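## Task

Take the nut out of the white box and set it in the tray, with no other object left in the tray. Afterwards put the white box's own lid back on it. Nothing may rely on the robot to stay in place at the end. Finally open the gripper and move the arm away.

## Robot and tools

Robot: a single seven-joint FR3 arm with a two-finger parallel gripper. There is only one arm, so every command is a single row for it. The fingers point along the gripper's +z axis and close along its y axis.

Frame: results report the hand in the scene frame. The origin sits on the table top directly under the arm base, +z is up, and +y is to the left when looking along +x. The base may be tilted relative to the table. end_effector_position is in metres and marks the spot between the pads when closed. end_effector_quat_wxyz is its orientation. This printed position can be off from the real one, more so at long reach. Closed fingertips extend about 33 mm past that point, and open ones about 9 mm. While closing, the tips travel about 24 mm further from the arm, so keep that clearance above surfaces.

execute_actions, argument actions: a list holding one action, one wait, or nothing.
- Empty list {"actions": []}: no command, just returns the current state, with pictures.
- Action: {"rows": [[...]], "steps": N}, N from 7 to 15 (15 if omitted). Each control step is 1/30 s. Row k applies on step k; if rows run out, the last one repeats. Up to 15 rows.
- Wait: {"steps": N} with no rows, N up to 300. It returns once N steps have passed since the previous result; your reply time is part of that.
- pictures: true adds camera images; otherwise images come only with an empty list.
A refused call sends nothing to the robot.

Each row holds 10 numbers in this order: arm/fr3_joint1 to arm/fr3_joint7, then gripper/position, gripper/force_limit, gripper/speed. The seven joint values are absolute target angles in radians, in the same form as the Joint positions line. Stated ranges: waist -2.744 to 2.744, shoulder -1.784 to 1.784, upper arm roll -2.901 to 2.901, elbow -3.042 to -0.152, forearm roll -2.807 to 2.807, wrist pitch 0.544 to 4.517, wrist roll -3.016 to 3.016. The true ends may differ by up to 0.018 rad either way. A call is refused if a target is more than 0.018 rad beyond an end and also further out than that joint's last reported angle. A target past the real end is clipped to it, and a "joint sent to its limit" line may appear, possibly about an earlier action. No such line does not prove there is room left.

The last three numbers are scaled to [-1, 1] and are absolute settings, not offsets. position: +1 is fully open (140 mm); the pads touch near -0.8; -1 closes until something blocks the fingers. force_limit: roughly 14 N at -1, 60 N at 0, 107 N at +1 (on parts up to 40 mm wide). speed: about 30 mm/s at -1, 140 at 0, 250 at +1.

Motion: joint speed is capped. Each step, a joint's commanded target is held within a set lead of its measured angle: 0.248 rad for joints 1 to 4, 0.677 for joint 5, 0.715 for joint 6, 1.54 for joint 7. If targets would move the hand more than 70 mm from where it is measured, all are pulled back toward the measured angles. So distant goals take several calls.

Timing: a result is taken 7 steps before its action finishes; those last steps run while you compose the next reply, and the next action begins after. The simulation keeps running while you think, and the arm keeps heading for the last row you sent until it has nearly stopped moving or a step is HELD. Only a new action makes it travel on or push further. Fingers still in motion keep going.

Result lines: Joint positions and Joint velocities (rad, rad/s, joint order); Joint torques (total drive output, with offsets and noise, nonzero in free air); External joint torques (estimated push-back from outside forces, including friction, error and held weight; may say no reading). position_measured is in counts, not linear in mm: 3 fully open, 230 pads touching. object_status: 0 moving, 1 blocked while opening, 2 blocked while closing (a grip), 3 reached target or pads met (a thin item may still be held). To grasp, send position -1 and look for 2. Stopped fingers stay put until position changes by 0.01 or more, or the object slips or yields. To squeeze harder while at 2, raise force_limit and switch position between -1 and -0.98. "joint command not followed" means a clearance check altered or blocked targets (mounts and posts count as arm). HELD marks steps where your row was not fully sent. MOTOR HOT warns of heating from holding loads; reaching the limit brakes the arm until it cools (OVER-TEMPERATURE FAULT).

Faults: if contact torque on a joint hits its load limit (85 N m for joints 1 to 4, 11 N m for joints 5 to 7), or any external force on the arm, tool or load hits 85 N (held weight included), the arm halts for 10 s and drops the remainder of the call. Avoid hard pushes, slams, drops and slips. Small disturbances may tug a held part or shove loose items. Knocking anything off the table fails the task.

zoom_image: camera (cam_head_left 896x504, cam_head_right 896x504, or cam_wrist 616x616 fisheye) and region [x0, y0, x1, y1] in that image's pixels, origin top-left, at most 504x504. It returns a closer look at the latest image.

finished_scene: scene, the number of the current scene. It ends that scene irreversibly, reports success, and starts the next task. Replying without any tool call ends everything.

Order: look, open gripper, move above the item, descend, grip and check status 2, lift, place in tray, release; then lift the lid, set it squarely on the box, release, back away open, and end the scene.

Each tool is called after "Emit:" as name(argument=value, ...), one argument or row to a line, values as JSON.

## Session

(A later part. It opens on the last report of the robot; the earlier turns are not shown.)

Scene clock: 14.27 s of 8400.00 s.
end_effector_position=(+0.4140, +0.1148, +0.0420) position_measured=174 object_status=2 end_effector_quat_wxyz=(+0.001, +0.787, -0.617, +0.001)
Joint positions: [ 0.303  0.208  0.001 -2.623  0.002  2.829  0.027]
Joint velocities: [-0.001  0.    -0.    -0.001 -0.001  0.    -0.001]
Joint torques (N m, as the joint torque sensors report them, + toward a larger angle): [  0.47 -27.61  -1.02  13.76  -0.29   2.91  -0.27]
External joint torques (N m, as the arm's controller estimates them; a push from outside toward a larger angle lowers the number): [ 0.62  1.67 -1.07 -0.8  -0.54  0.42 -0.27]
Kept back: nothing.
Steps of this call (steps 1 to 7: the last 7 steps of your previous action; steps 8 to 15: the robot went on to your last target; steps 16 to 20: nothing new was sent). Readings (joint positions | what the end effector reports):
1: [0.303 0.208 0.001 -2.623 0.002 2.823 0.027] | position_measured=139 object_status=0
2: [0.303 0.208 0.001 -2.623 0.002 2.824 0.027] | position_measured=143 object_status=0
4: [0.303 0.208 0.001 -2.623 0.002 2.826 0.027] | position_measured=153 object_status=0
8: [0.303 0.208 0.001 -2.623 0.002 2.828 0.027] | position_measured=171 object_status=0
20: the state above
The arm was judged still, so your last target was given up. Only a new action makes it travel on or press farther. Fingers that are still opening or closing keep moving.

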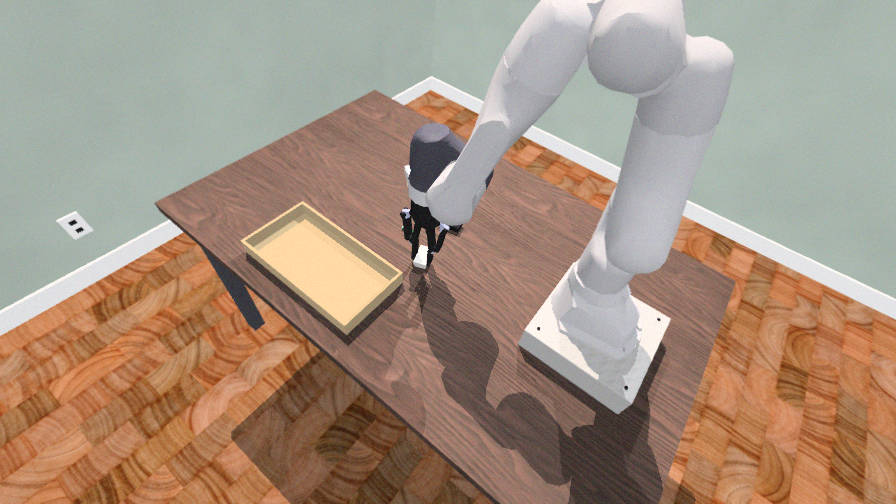

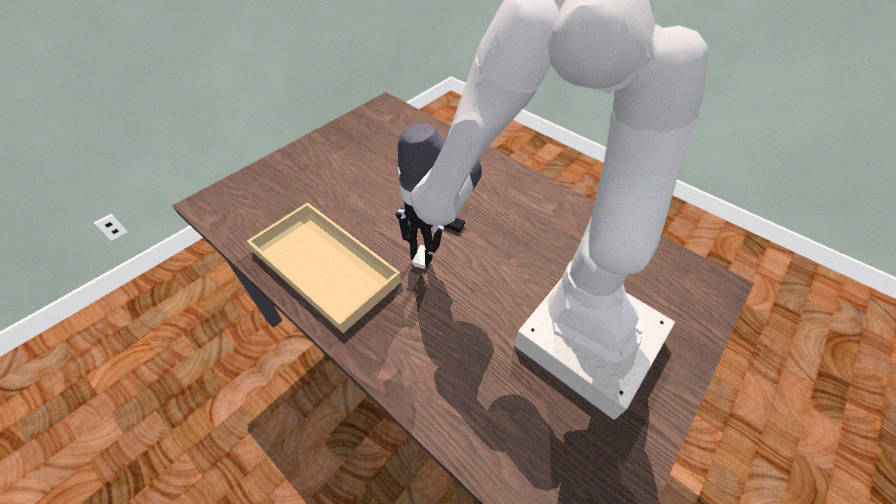

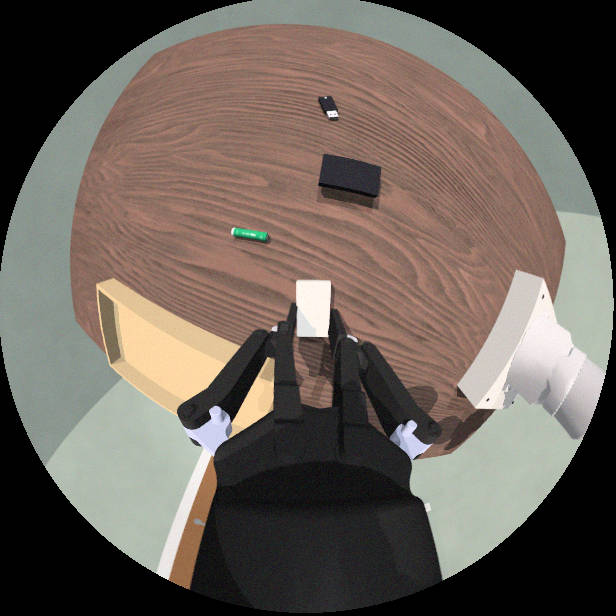

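Gripped. Lift to see.

Emit:
execute_actions(
  actions=[
    {"rows":[[0.303,0.19,0,-2.624,0,2.814,0.024,-1,-0.5,-0.5],[0.303,0.17,0,-2.625,0,2.795,0.024,-1,-0.5,-0.5],[0.303,0.15,0,-2.626,0,2.776,0.024,-1,-0.5,-0.5],[0.303,0.13,0,-2.627,0,2.757,0.024,-1,-0.5,-0.5],[0.303,0.1,0,-2.628,0,2.728,0.024,-1,-0.5,-0.5],[0.303,0.063,0,-2.63,0,2.693,0.024,-1,-0.5,-0.5]]},
  ],
)

Emit:
execute_actions(
  actions=[
    {"steps":15},
  ],
  pictures=true,
)

Emit:
zoom_image(
  camera="cam_head_left",
  region=[375, 190, 475, 290],
)

Scene clock: 14.87 s of 8400.00 s.
end_effector_position=(+0.4264, +0.1184, +0.0855) position_measured=174 object_status=2 end_effector_quat_wxyz=(-0.014, +0.787, -0.617, +0.011)
Joint positions: [ 0.303  0.088  0.001 -2.628  0.002  2.75   0.027]
Joint velocities: [-0.    -0.445  0.     0.028 -0.002 -0.293  0.   ]
Joint torques (N m, as the joint torque sensors report them, + toward a larger angle): [  1.16 -20.1   -1.25  14.05  -0.23   1.4   -0.25]
External joint torques (N m, as the arm's controller estimates them; a push from outside toward a larger angle lowers the number): [ 1.34 -1.46 -1.14  1.79 -0.59 -0.3  -0.25]
Steps of this call (steps 1 to 10: nothing new was sent; steps 11 to 18: the first 8 steps of this action). Readings (joint positions | what the end effector reports):
11: [0.303 0.206 0.001 -2.623 0.002 2.827 0.027] | position_measured=174 object_status=2
12: [0.303 0.199 0.001 -2.624 0.002 2.822 0.027] | position_measured=174 object_status=2
14: [0.303 0.172 0.001 -2.626 0.002 2.804 0.027] | position_measured=174 object_status=2
18: the state above

Scene clock: 15.37 s of 8400.00 s.
end_effector_position=(+0.4178, +0.1161, +0.0909) position_measured=174 object_status=2 end_effector_quat_wxyz=(-0.002, +0.787, -0.617, +0.003)
Joint positions: [ 0.303  0.064  0.001 -2.628  0.002  2.698  0.027]
Joint velocities: [-0.001 -0.     0.     0.001  0.001 -0.018  0.   ]
Joint torques (N m, as the joint torque sensors report them, + toward a larger angle): [  0.78 -27.91  -0.68  15.12  -0.06   2.26  -0.25]
External joint torques (N m, as the arm's controller estimates them; a push from outside toward a larger angle lowers the number): [ 0.87 -0.88 -0.65 -1.98 -0.41 -0.27 -0.25]
Kept back: nothing.
Steps of this call (steps 1 to 7: the last 7 steps of your previous action; steps 8 to 15: the robot went on to your last target). Readings (joint positions | what the end effector reports):
1: [0.303 0.076 0.001 -2.627 0.002 2.741 0.027] | position_measured=174 object_status=2
2: [0.303 0.070 0.001 -2.627 0.002 2.734 0.027] | position_measured=174 object_status=2
4: [0.303 0.065 0.001 -2.627 0.002 2.722 0.027] | position_measured=174 object_status=2
8: [0.303 0.064 0.001 -2.628 0.002 2.707 0.027] | position_measured=174 object_status=2
15: the state above

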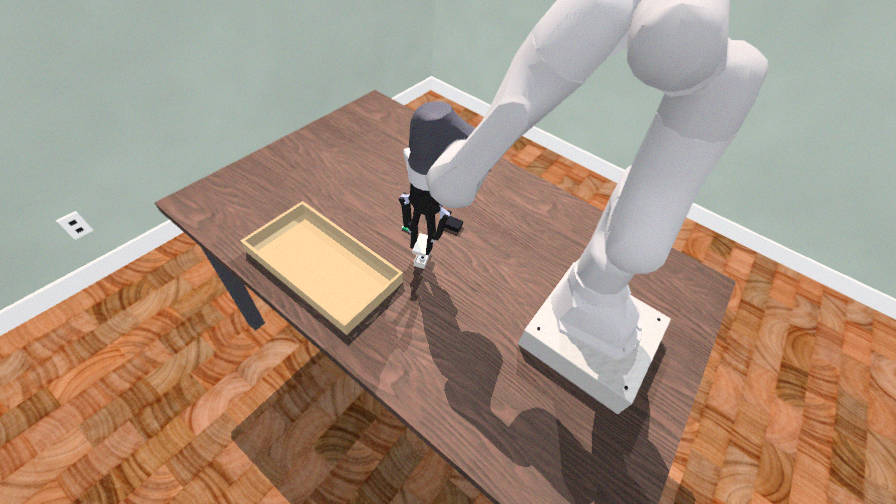

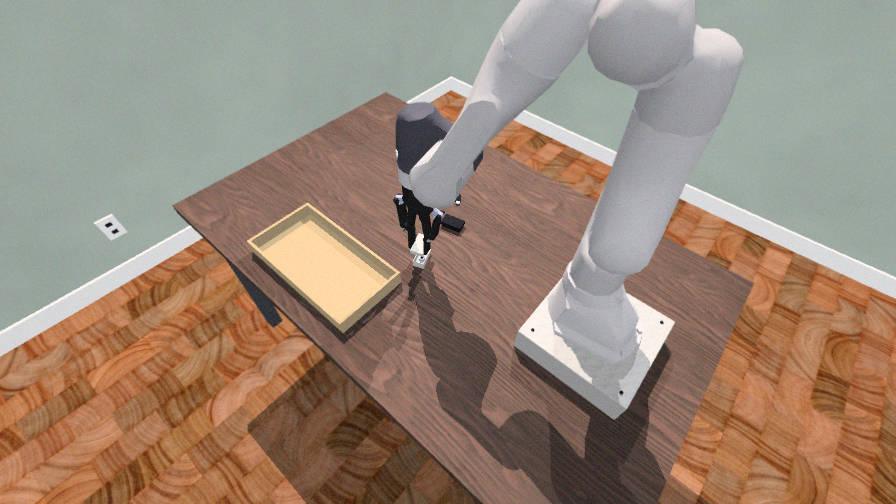

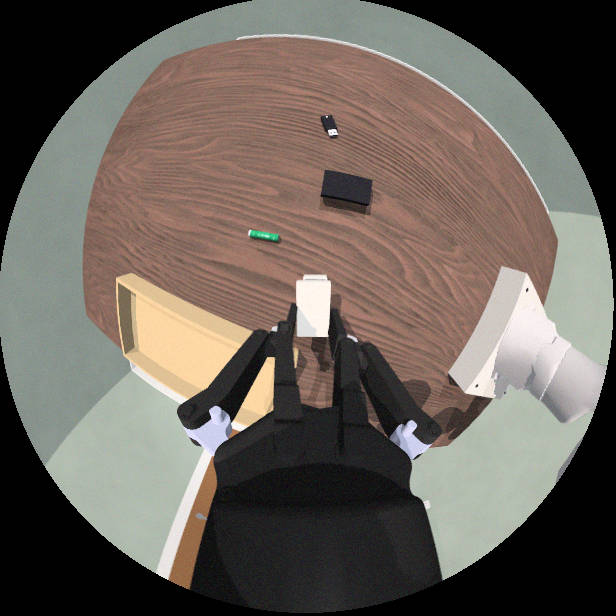

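Region (375, 190, 475, 290) of cam_head_left's 896x504 image, scaled by 5.040, with more detail than that image has.

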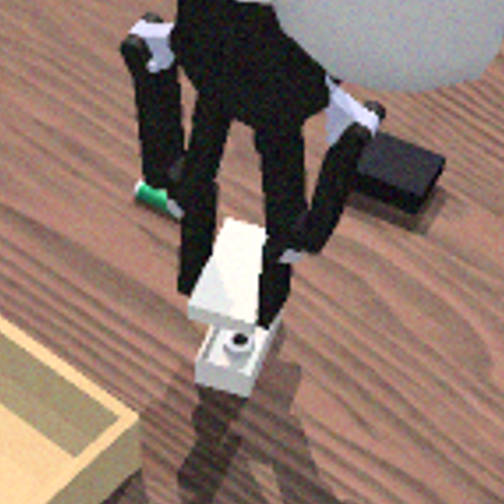

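Emit:
execute_actions(
  actions=[
    {"rows":[[0.303,0,0,-2.72,0,2.72,0.024,-1,-0.5,-0.5],[0.303,-0.07,0,-2.8,0,2.73,0.024,-1,-0.5,-0.5],[0.303,-0.153,0,-2.91,0,2.757,0.024,-1,-0.5,-0.5]]},
  ],
)

Emit:
execute_actions(
  actions=[
    {"rows":[[0.303,-0.12,0,-2.908,0,2.79,0.024,-1,-0.5,-0.5],[0.303,-0.08,0,-2.905,0,2.825,0.024,-1,-0.5,-0.5],[0.303,-0.04,0,-2.902,0,2.862,0.024,-1,-0.5,-0.5],[0.303,0,0,-2.899,0,2.9,0.024,-1,-0.5,-0.5],[0.303,0.025,0,-2.897,0,2.923,0.024,-1,-0.5,-0.5],[0.303,0.046,0,-2.895,0,2.942,0.024,-1,-0.5,-0.5]]},
  ],
)

Emit:
execute_actions(
  actions=[
    {"steps":15},
  ],
  pictures=true,
)

Scene clock: 16.63 s of 8400.00 s.
end_effector_position=(+0.3293, +0.0913, +0.0887) position_measured=174 object_status=2 end_effector_quat_wxyz=(+0.008, +0.787, -0.617, -0.004)
Joint positions: [ 0.303 -0.138  0.    -2.893  0.002  2.737  0.027]
Joint velocities: [-0.001 -0.174 -0.    -0.239  0.     0.089  0.   ]
Joint torques (N m, as the joint torque sensors report them, + toward a larger angle): [  1.82 -19.79  -0.49  17.29  -0.05   3.24  -0.21]
External joint torques (N m, as the arm's controller estimates them; a push from outside toward a larger angle lowers the number): [ 2.04 -1.58 -0.13 -1.37 -0.44  0.39 -0.21]
Steps of this call (steps 1 to 15: the robot went on to your last target; steps 16 to 30: nothing new was sent; steps 31 to 38: the first 8 steps of this action). Readings (joint positions | what the end effector reports):
31: [0.303 0.052 0.001 -2.645 0.002 2.701 0.027] | position_measured=174 object_status=2
32: [0.303 0.021 0.000 -2.686 0.002 2.707 0.027] | position_measured=174 object_status=2
34: [0.303 -0.072 0.000 -2.802 0.002 2.722 0.027] | position_measured=174 object_status=2
38: the state above

Scene clock: 17.13 s of 8400.00 s.
end_effector_position=(+0.3140, +0.0868, +0.0433) position_measured=174 object_status=2 end_effector_quat_wxyz=(+0.020, +0.787, -0.617, -0.014)
Joint positions: [ 0.303  0.024  0.    -2.899  0.002  2.873  0.027]
Joint velocities: [-0.001  0.381 -0.    -0.001 -0.     0.366  0.   ]
Joint torques (N m, as the joint torque sensors report them, + toward a larger angle): [  0.63 -27.25  -0.37  14.31  -0.27   3.67  -0.29]
External joint torques (N m, as the arm's controller estimates them; a push from outside toward a larger angle lowers the number): [ 0.6   0.89 -0.43 -1.94 -0.39  0.57 -0.29]
Steps of this call (steps 1 to 7: the last 7 steps of your previous action; steps 8 to 15: the first 8 steps of this action). Readings (joint positions | what the end effector reports):
8: [0.303 -0.147 0.000 -2.907 0.002 2.756 0.027] | position_measured=174 object_status=2
9: [0.303 -0.133 0.000 -2.905 0.002 2.768 0.027] | position_measured=174 object_status=2
11: [0.303 -0.079 0.000 -2.901 0.002 2.804 0.027] | position_measured=174 object_status=2
15: the state above

Scene clock: 17.63 s of 8400.00 s.
end_effector_position=(+0.3277, +0.0906, +0.0420) position_measured=174 object_status=2 end_effector_quat_wxyz=(+0.003, +0.787, -0.617, -0.000)
Joint positions: [ 0.303  0.044  0.    -2.897  0.002  2.936  0.027]
Joint velocities: [ 0.001  0.001 -0.001  0.002  0.001  0.021  0.001]
Joint torques (N m, as the joint torque sensors report them, + toward a larger angle): [  1.05 -20.37  -0.59  12.4   -0.16   2.91  -0.24]
External joint torques (N m, as the arm's controller estimates them; a push from outside toward a larger angle lowers the number): [ 1.13  1.39 -0.55 -0.09 -0.32  0.43 -0.24]
Kept back: nothing.
Steps of this call (steps 1 to 7: the last 7 steps of your previous action; steps 8 to 15: the robot went on to your last target). Readings (joint positions | what the end effector reports):
1: [0.303 0.033 0.000 -2.899 0.002 2.885 0.027] | position_measured=174 object_status=2
2: [0.303 0.039 0.000 -2.899 0.002 2.894 0.027] | position_measured=174 object_status=2
4: [0.303 0.043 0.000 -2.899 0.002 2.909 0.027] | position_measured=174 object_status=2
8: [0.303 0.044 0.000 -2.897 0.002 2.926 0.027] | position_measured=174 object_status=2
15: the state above

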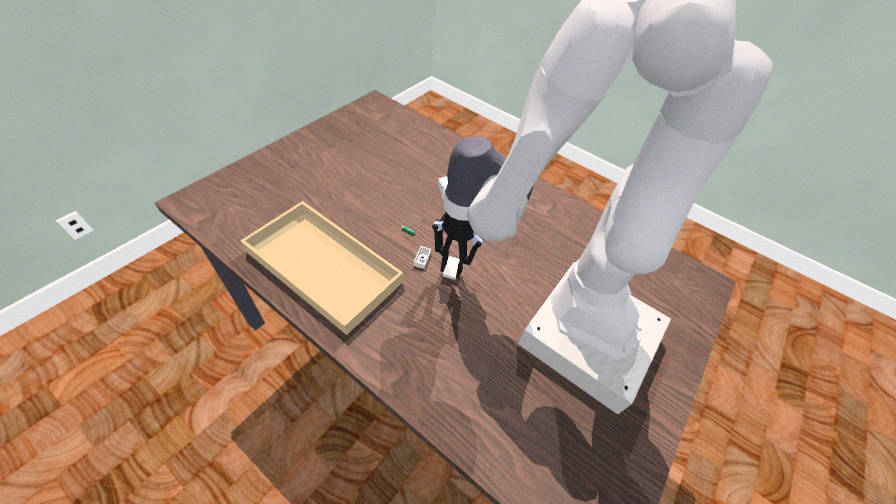

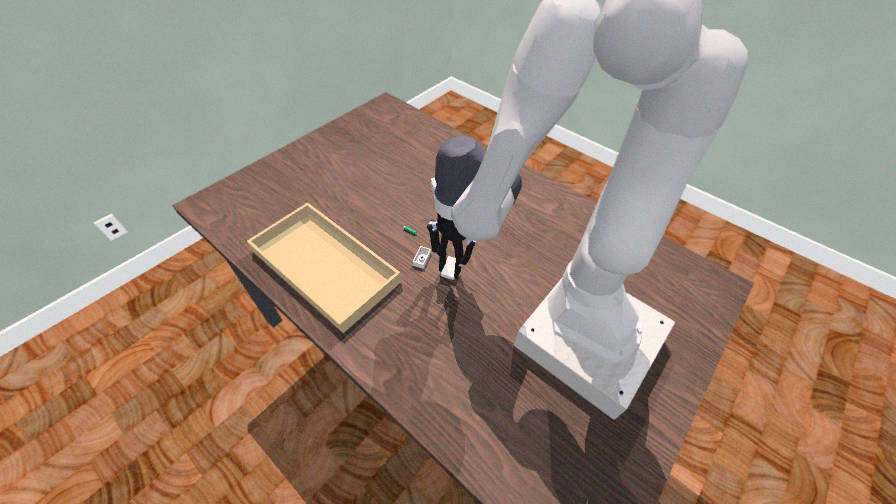

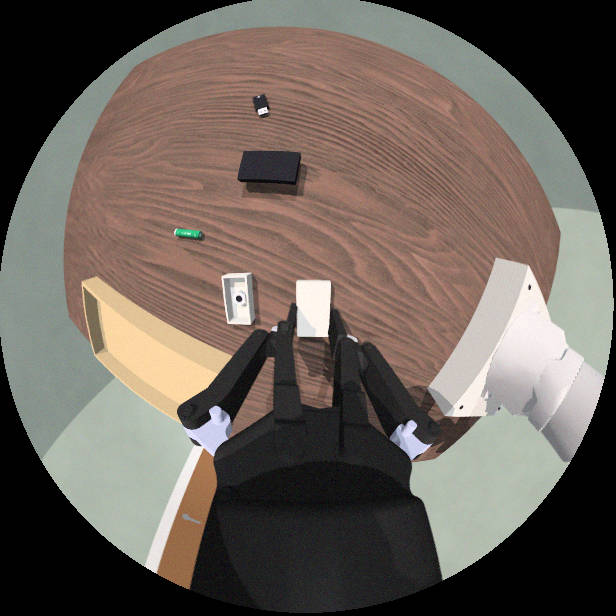

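Emit:
execute_actions(
  actions=[
    {"rows":[[0.303,0.06,0,-2.893,0,2.955,0.024,-1,-0.5,-0.5],[0.303,0.072,0,-2.892,0,2.966,0.024,-1,-0.5,-0.5],[0.303,0.072,0,-2.892,0,2.966,0.024,-1,-0.5,-0.5],[0.303,0.072,0,-2.892,0,2.966,0.024,-1,-0.5,-0.5],[0.303,0.072,0,-2.892,0,2.966,0.024,-1,-0.5,-0.5],[0.303,0.072,0,-2.892,0,2.966,0.024,-1,-0.5,-0.5],[0.303,0.072,0,-2.892,0,2.966,0.024,-1,-0.5,-0.5],[0.303,0.072,0,-2.892,0,2.966,0.024,-1,-0.5,-0.5],[0.303,0.072,0,-2.892,0,2.966,0.024,-0.1,-0.5,0]]},
  ],
)

Emit:
execute_actions(
  actions=[
    {"steps":12},
  ],
  pictures=true,
)

Emit:
zoom_image(
  camera="cam_head_left",
  region=[400, 220, 490, 300],
)

Emit:
zoom_image(
  camera="cam_wrist",
  region=[200, 250, 350, 350],
)

Scene clock: 18.50 s of 8400.00 s.
end_effector_position=(+0.3270, +0.0904, +0.0358) position_measured=174 object_status=2 end_effector_quat_wxyz=(+0.003, +0.787, -0.617, -0.001)
Joint positions: [ 0.303  0.07   0.    -2.894  0.002  2.958  0.027]
Joint velocities: [-0.001  0.011 -0.     0.     0.002  0.035 -0.001]
Joint torques (N m, as the joint torque sensors report them, + toward a larger angle): [  1.37 -21.96  -0.53  11.98  -0.24   2.98  -0.25]
External joint torques (N m, as the arm's controller estimates them; a push from outside toward a larger angle lowers the number): [ 1.46  0.49 -0.51 -0.21 -0.39  0.47 -0.25]
Steps of this call (steps 1 to 15: the robot went on to your last target; steps 16 to 18: nothing new was sent; steps 19 to 26: the first 8 steps of this action). Readings (joint positions | what the end effector reports):
19: [0.303 0.047 0.000 -2.896 0.002 2.941 0.027] | position_measured=174 object_status=2
20: [0.303 0.052 0.000 -2.895 0.002 2.945 0.027] | position_measured=174 object_status=2
22: [0.303 0.063 0.000 -2.894 0.002 2.951 0.027] | position_measured=174 object_status=2
26: the state above

Scene clock: 18.90 s of 8400.00 s.
end_effector_position=(+0.3287, +0.0908, +0.0362) position_measured=141 object_status=0 end_effector_quat_wxyz=(+0.001, +0.787, -0.617, +0.001)
Joint positions: [ 0.303  0.07   0.    -2.894  0.002  2.963  0.027]
Joint velocities: [-0.     0.002 -0.     0.001  0.001  0.004  0.   ]
Joint torques (N m, as the joint torque sensors report them, + toward a larger angle): [  1.   -21.7   -0.05  12.22  -0.22   2.88  -0.23]
External joint torques (N m, as the arm's controller estimates them; a push from outside toward a larger angle lowers the number): [ 1.08  0.45 -0.04  0.19 -0.37  0.39 -0.23]
Kept back: nothing.
Steps of this call (steps 1 to 7: the last 7 steps of your previous action; steps 8 to 12: the robot went on to your last target). Readings (joint positions | what the end effector reports):
1: [0.303 0.070 0.000 -2.894 0.002 2.959 0.027] | position_measured=174 object_status=0
2: [0.303 0.070 0.000 -2.894 0.002 2.959 0.027] | position_measured=174 object_status=0
4: [0.303 0.070 0.000 -2.894 0.002 2.961 0.027] | position_measured=154 object_status=0
8: [0.303 0.070 0.000 -2.894 0.002 2.962 0.027] | position_measured=141 object_status=0
12: the state above

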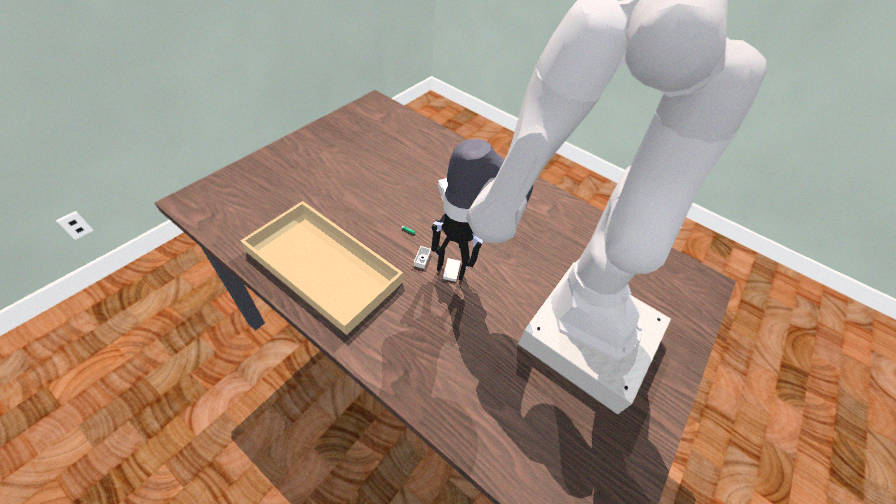

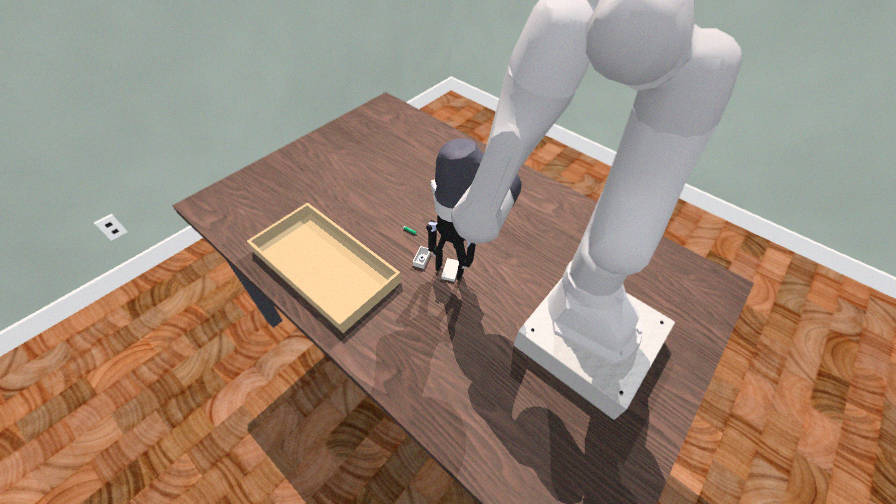

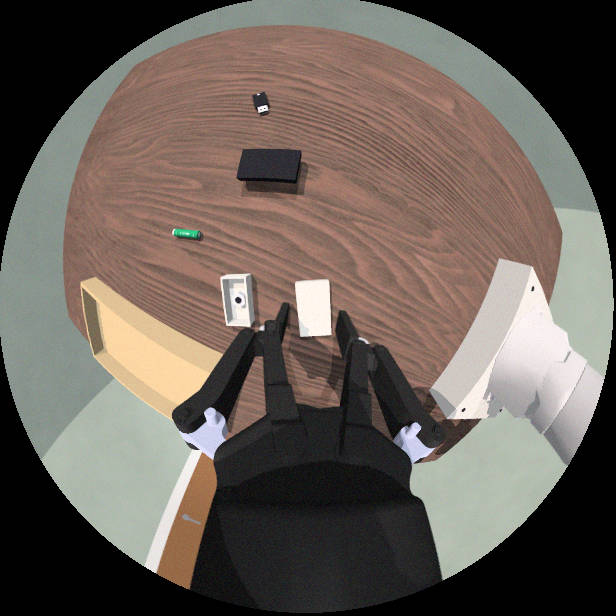

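Region (400, 220, 490, 300) of cam_head_left's 896x504 image, scaled by 5.600, with more detail than that image has.

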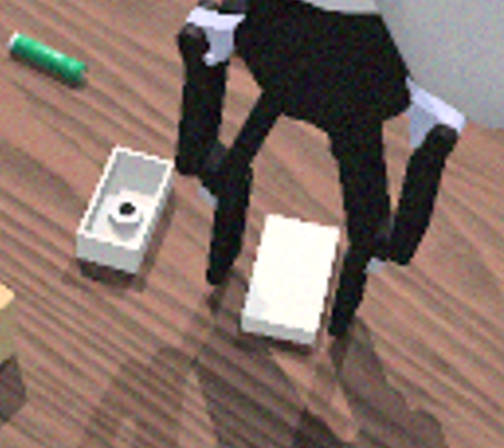

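Region (200, 250, 350, 350) of cam_wrist's 616x616 image, scaled by 3.360, with more detail than that image has.

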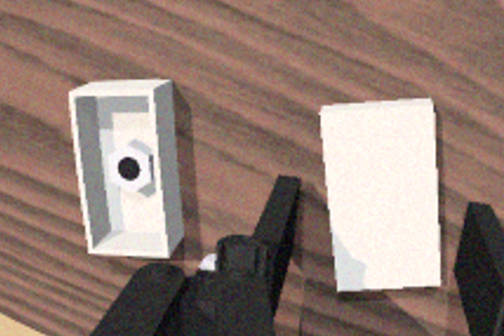

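Emit:
execute_actions(
  actions=[
    {"rows":[[0.303,0.03,0,-2.897,0,2.93,0.024,-0.1,-0.5,0],[0.303,-0.02,0,-2.9,0,2.88,0.024,-0.1,-0.5,0],[0.303,-0.08,0,-2.905,0,2.825,0.024,-0.1,-0.5,0],[0.303,-0.153,0,-2.91,0,2.757,0.024,-0.1,-0.5,0],[0.303,-0.153,0,-2.91,0,2.757,0.3,-0.1,-0.5,0],[0.303,-0.153,0,-2.91,0,2.757,0.8,-0.1,-0.5,0],[0.303,-0.1,0,-2.85,0,2.75,1.3,-0.39,-0.5,0],[0.303,0,0,-2.73,0,2.73,1.595,-0.39,-0.5,0],[0.303,0.063,0,-2.63,0,2.693,1.595,-0.39,-0.5,0]]},
  ],
)

Emit:
execute_actions(
  actions=[
    {"steps":40},
  ],
  pictures=true,
)

Emit:
zoom_image(
  camera="cam_wrist",
  region=[240, 240, 390, 360],
)

Scene clock: 20.37 s of 8400.00 s.
end_effector_position=(+0.3635, +0.1008, +0.0922) position_measured=147 object_status=0 end_effector_quat_wxyz=(+0.024, -0.673, +0.739, -0.014)
Joint positions: [ 0.303 -0.094  0.001 -2.855  0.001  2.816  0.364]
Joint velocities: [-0.001  1.077  0.     1.537 -0.    -0.497  4.065]
Joint torques (N m, as the joint torque sensors report them, + toward a larger angle): [  0.93 -16.17  -0.5   14.73   0.03   2.13   0.86]
External joint torques (N m, as the arm's controller estimates them; a push from outside toward a larger angle lowers the number): [ 1.82  0.68  0.46  0.23 -0.56 -0.4   0.88]
Steps of this call (steps 1 to 15: the robot went on to your last target; steps 16 to 36: nothing new was sent; steps 37 to 44: the first 8 steps of this action). Readings (joint positions | what the end effector reports):
37: [0.303 0.065 0.000 -2.895 0.002 2.958 0.027] | position_measured=141 object_status=3
38: [0.303 0.047 0.000 -2.898 0.002 2.945 0.027] | position_measured=141 object_status=3
40: [0.303 -0.029 0.000 -2.906 0.002 2.896 0.027] | position_measured=141 object_status=3
44: the state above

Scene clock: 21.70 s of 8400.00 s.
end_effector_position=(+0.4155, +0.1152, +0.0906) position_measured=178 object_status=3 end_effector_quat_wxyz=(+0.002, -0.131, +0.991, -0.001)
Joint positions: [ 0.303  0.061  0.    -2.632  0.001  2.696  1.576]
Joint velocities: [ 0.    -0.001  0.002  0.    -0.    -0.     0.05 ]
Joint torques (N m, as the joint torque sensors report them, + toward a larger angle): [  1.58 -25.72  -0.81  16.84   0.26   2.13   0.06]
External joint torques (N m, as the arm's controller estimates them; a push from outside toward a larger angle lowers the number): [ 1.62  1.09 -0.84 -0.11 -0.1  -0.3   0.07]
Kept back: nothing.
Steps of this call (steps 1 to 7: the last 7 steps of your previous action; steps 8 to 40: the robot went on to your last target). Readings (joint positions | what the end effector reports):
1: [0.303 -0.049 0.001 -2.792 0.001 2.794 0.491] | position_measured=154 object_status=0
2: [0.303 -0.009 0.000 -2.734 0.001 2.778 0.606] | position_measured=162 object_status=0
4: [0.303 0.032 0.000 -2.671 0.001 2.754 0.800] | position_measured=176 object_status=0
8: [0.303 0.056 0.000 -2.638 0.001 2.723 1.081] | position_measured=178 object_status=0
40: the state above

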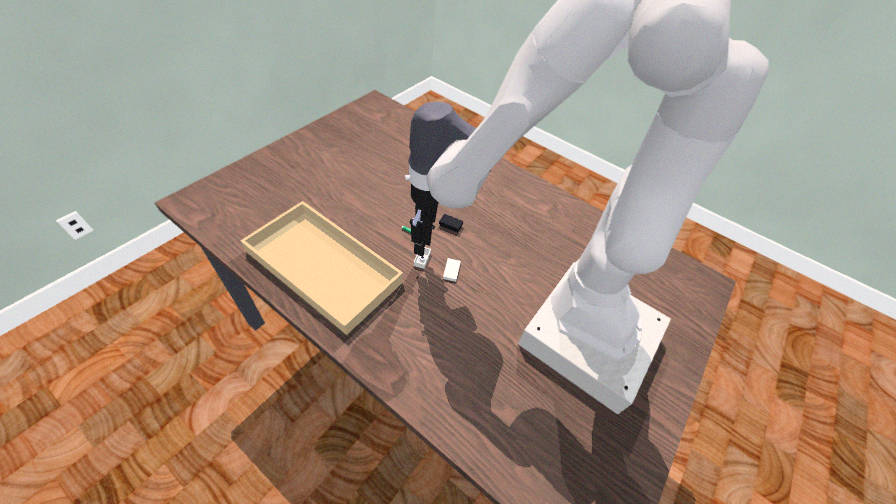

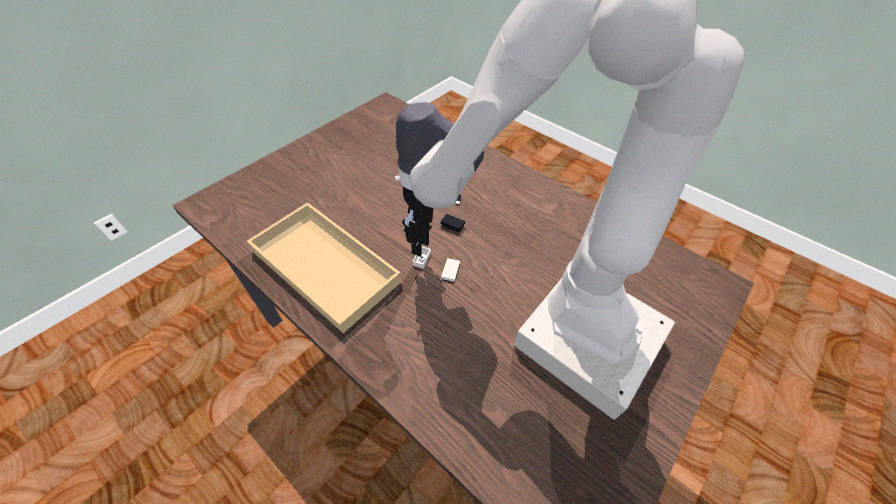

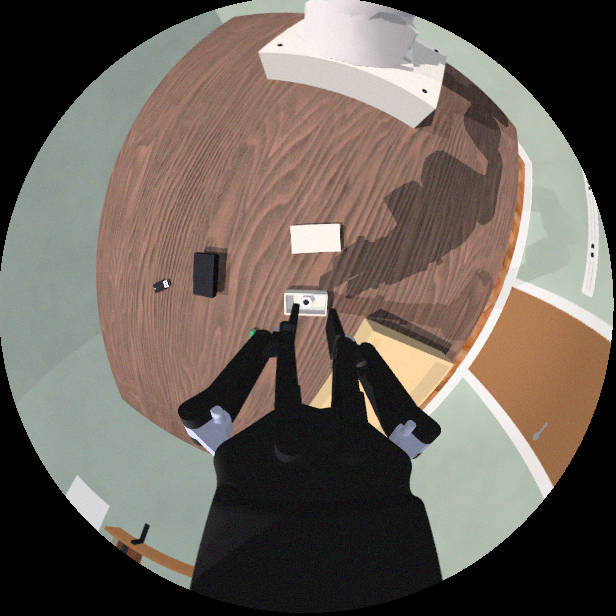

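Region (240, 240, 390, 360) of cam_wrist's 616x616 image, scaled by 3.360, with more detail than that image has; it fills the top 403 rows of this view, and the rest is white.

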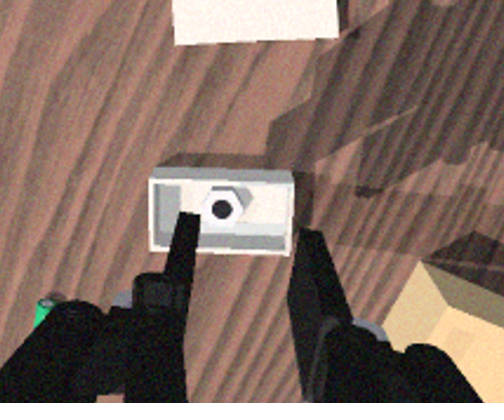

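Emit:
execute_actions(
  actions=[
    {"rows":[[0.284,0.063,0,-2.63,0,2.693,1.58,-0.39,-0.5,0],[0.284,0.09,0,-2.628,0,2.72,1.58,-0.39,-0.5,0],[0.284,0.12,0,-2.627,0,2.747,1.58,-0.39,-0.5,0],[0.284,0.15,0,-2.626,0,2.775,1.58,-0.39,-0.5,0],[0.284,0.168,0,-2.625,0,2.793,1.58,-0.39,-0.5,0]]},
  ],
)

Emit:
execute_actions(
  actions=[
    {"steps":15},
  ],
  pictures=true,
)

Emit:
zoom_image(
  camera="cam_wrist",
  region=[240, 240, 390, 360],
)

Emit:
zoom_image(
  camera="cam_head_left",
  region=[385, 210, 465, 290],
)

Scene clock: 22.63 s of 8400.00 s.
end_effector_position=(+0.4081, +0.1061, +0.0562) position_measured=178 object_status=3 end_effector_quat_wxyz=(-0.013, -0.119, +0.993, -0.003)
Joint positions: [ 0.287  0.158  0.    -2.627  0.001  2.756  1.586]
Joint velocities: [-0.004  0.212  0.    -0.014 -0.001  0.179 -0.009]
Joint torques (N m, as the joint torque sensors report them, + toward a larger angle): [ -1.45 -32.61  -0.28  16.04   0.19   3.43  -0.3 ]
External joint torques (N m, as the arm's controller estimates them; a push from outside toward a larger angle lowers the number): [-1.6   1.42 -0.65 -2.41 -0.08  0.46 -0.3 ]
Steps of this call (steps 1 to 20: the robot went on to your last target; steps 21 to 28: the first 8 steps of this action). Readings (joint positions | what the end effector reports):
21: [0.300 0.061 0.001 -2.632 0.001 2.695 1.589] | position_measured=178 object_status=3
22: [0.296 0.065 0.001 -2.631 0.001 2.699 1.589] | position_measured=178 object_status=3
24: [0.290 0.094 0.001 -2.626 0.001 2.719 1.588] | position_measured=178 object_status=3
28: the state above

Scene clock: 23.13 s of 8400.00 s.
end_effector_position=(+0.4151, +0.1078, +0.0551) position_measured=178 object_status=3 end_effector_quat_wxyz=(-0.002, -0.120, +0.993, -0.002)
Joint positions: [ 0.287  0.167  0.    -2.627  0.001  2.789  1.584]
Joint velocities: [-0.     0.     0.001 -0.     0.     0.011 -0.001]
Joint torques (N m, as the joint torque sensors report them, + toward a larger angle): [ -1.51 -27.82  -0.58  15.74   0.19   2.85  -0.25]
External joint torques (N m, as the arm's controller estimates them; a push from outside toward a larger angle lowers the number): [-1.41  0.64 -0.65  0.64 -0.09  0.45 -0.25]
Kept back: nothing.
Steps of this call (steps 1 to 7: the last 7 steps of your previous action; steps 8 to 15: the robot went on to your last target). Readings (joint positions | what the end effector reports):
1: [0.287 0.163 0.000 -2.627 0.001 2.762 1.586] | position_measured=178 object_status=3
2: [0.287 0.165 0.000 -2.627 0.001 2.767 1.586] | position_measured=178 object_status=3
4: [0.287 0.167 0.000 -2.627 0.001 2.774 1.585] | position_measured=178 object_status=3
8: [0.287 0.167 0.000 -2.627 0.001 2.783 1.584] | position_measured=178 object_status=3
15: the state above

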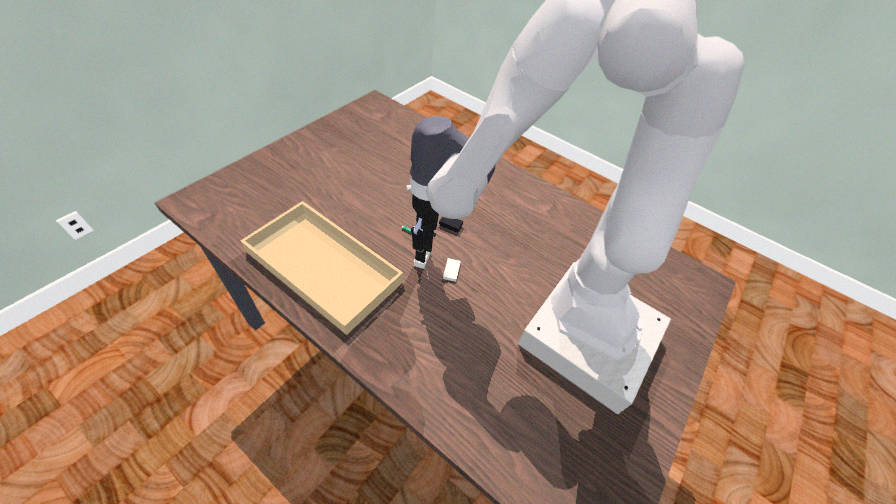

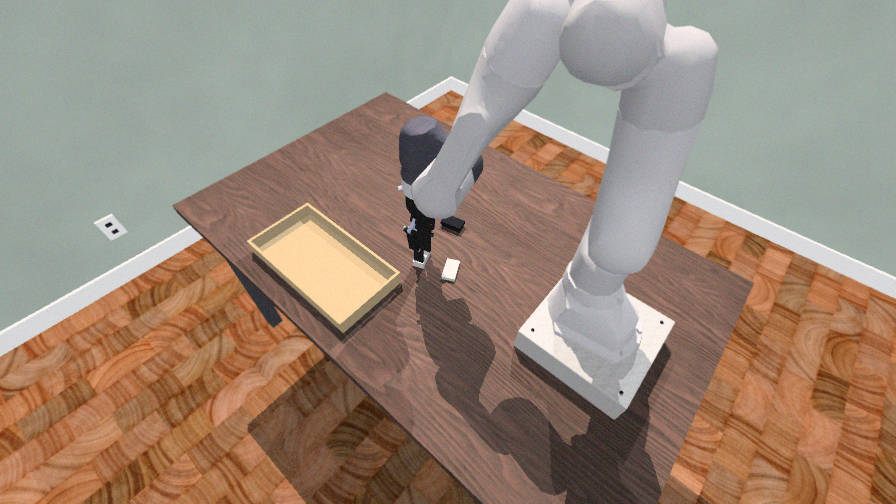

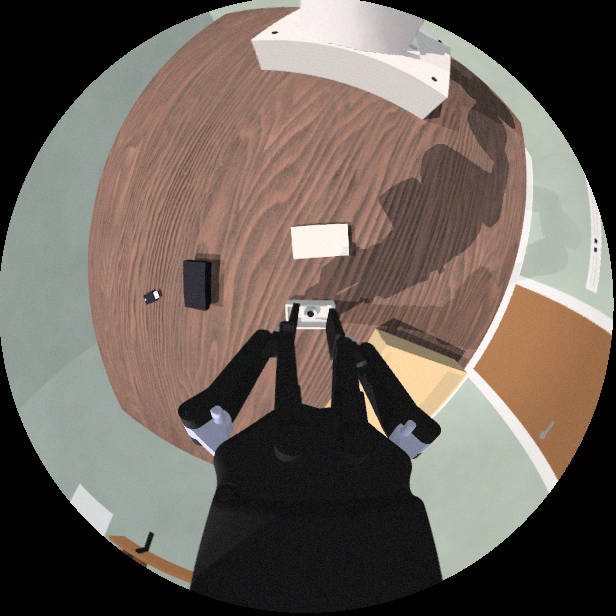

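Region (240, 240, 390, 360) of cam_wrist's 616x616 image, scaled by 3.360, with more detail than that image has; it fills the top 403 rows of this view, and the rest is white.

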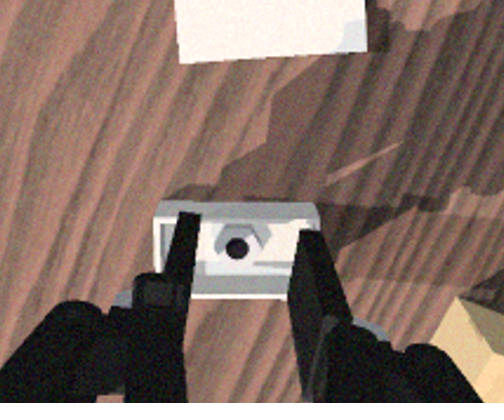

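Region (385, 210, 465, 290) of cam_head_left's 896x504 image, scaled by 6.300, with more detail than that image has.

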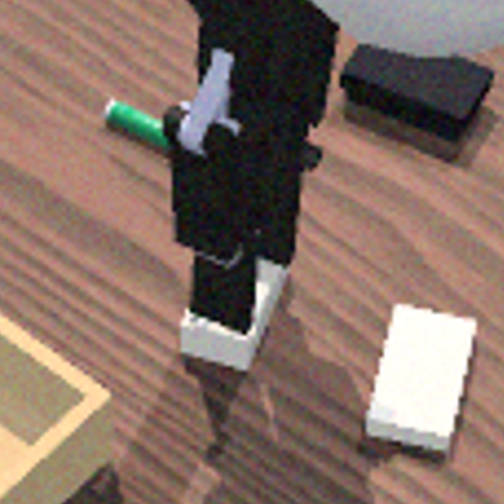

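Emit:
execute_actions(
  actions=[
    {"rows":[[0.279,0.168,0,-2.625,0,2.793,1.575,-0.39,-0.5,0],[0.279,0.168,0,-2.625,0,2.793,1.575,-0.39,-0.5,0],[0.279,0.176,0,-2.625,0,2.8,1.575,-0.39,-0.5,0],[0.279,0.184,0,-2.624,0,2.808,1.575,-0.39,-0.5,0],[0.279,0.192,0,-2.624,0,2.816,1.575,-0.39,-0.5,0],[0.279,0.2,0,-2.623,0,2.823,1.575,-0.39,-0.5,0]]},
  ],
)

Emit:
execute_actions(
  actions=[
    {"steps":12},
  ],
  pictures=true,
)

Emit:
zoom_image(
  camera="cam_wrist",
  region=[240, 240, 390, 360],
)

Emit:
zoom_image(
  camera="cam_head_left",
  region=[385, 210, 465, 290],
)

Scene clock: 23.93 s of 8400.00 s.
end_effector_position=(+0.4171, +0.1062, +0.0496) position_measured=178 object_status=3 end_effector_quat_wxyz=(-0.000, -0.119, +0.993, -0.001)
Joint positions: [ 0.282  0.186  0.    -2.623  0.001  2.808  1.581]
Joint velocities: [-0.001  0.031  0.     0.042  0.     0.103 -0.009]
Joint torques (N m, as the joint torque sensors report them, + toward a larger angle): [ -0.33 -21.26  -0.06  11.     0.12   2.31  -0.18]
External joint torques (N m, as the arm's controller estimates them; a push from outside toward a larger angle lowers the number): [-0.39  7.91 -0.32 -2.87 -0.14  0.88 -0.23]
Steps of this call (steps 1 to 15: the robot went on to your last target; step 16: nothing new was sent; steps 17 to 24: the first 8 steps of this action). Readings (joint positions | what the end effector reports):
17: [0.286 0.167 0.001 -2.627 0.001 2.790 1.583] | position_measured=178 object_status=3
18: [0.285 0.167 0.001 -2.627 0.001 2.790 1.582] | position_measured=178 object_status=3
20: [0.283 0.171 0.001 -2.626 0.001 2.794 1.582] | position_measured=178 object_status=3
24: the state above

Scene clock: 24.33 s of 8400.00 s.
end_effector_position=(+0.4199, +0.1069, +0.0494) position_measured=178 object_status=3 end_effector_quat_wxyz=(+0.004, -0.120, +0.993, -0.001)
Joint positions: [ 0.282  0.189  0.    -2.622  0.001  2.818  1.579]
Joint velocities: [-0.     0.001 -0.001 -0.    -0.     0.007 -0.003]
Joint torques (N m, as the joint torque sensors report them, + toward a larger angle): [ -0.63 -21.3   -0.9   12.55   0.14   3.09  -0.24]
External joint torques (N m, as the arm's controller estimates them; a push from outside toward a larger angle lowers the number): [-0.62  7.67 -1.07 -2.3  -0.13  0.66 -0.24]
Kept back: nothing.
Steps of this call (steps 1 to 7: the last 7 steps of your previous action; steps 8 to 12: the robot went on to your last target). Readings (joint positions | what the end effector reports):
1: [0.282 0.188 0.000 -2.622 0.001 2.810 1.580] | position_measured=178 object_status=3
2: [0.282 0.188 0.000 -2.622 0.001 2.811 1.580] | position_measured=178 object_status=3
4: [0.282 0.188 0.000 -2.622 0.001 2.814 1.580] | position_measured=178 object_status=3
8: [0.282 0.189 0.000 -2.622 0.001 2.817 1.579] | position_measured=178 object_status=3
12: the state above

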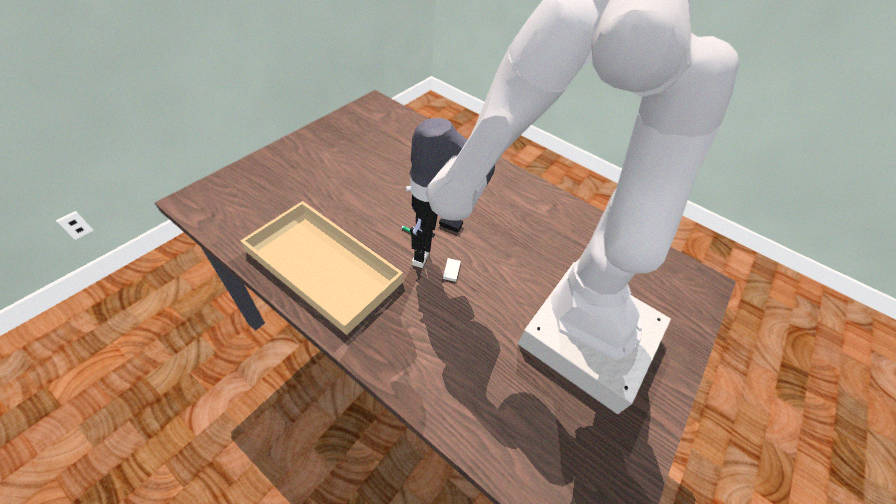

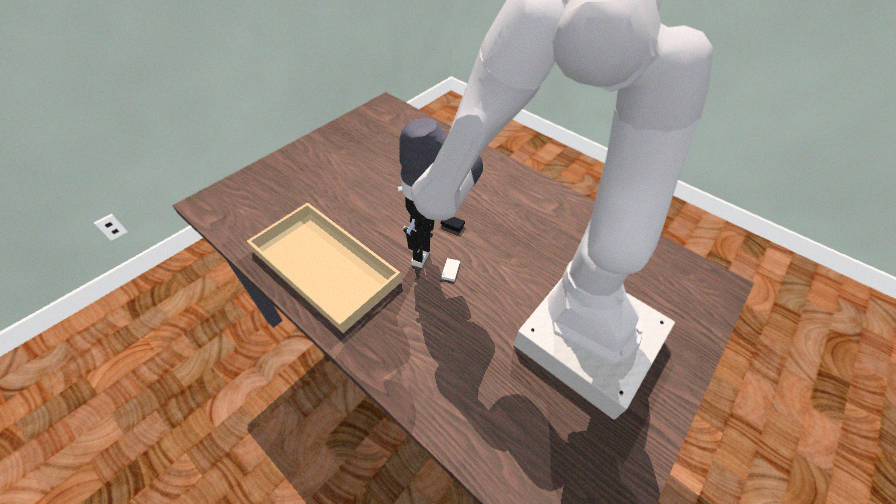

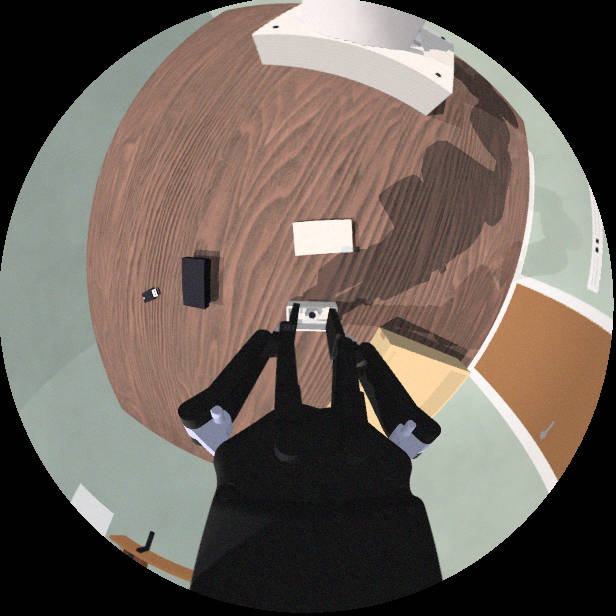

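Region (240, 240, 390, 360) of cam_wrist's 616x616 image, scaled by 3.360, with more detail than that image has; it fills the top 403 rows of this view, and the rest is white.

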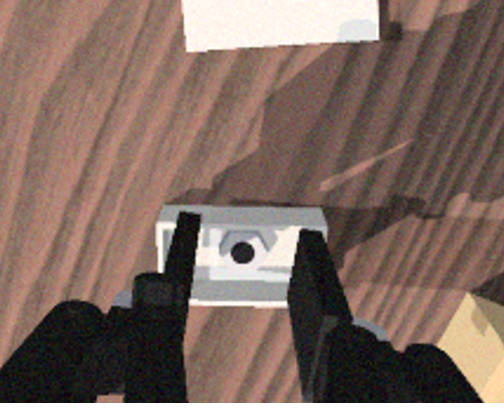

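Region (385, 210, 465, 290) of cam_head_left's 896x504 image, scaled by 6.300, with more detail than that image has.

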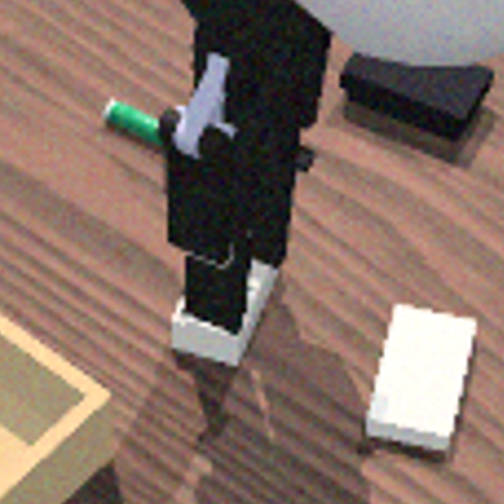

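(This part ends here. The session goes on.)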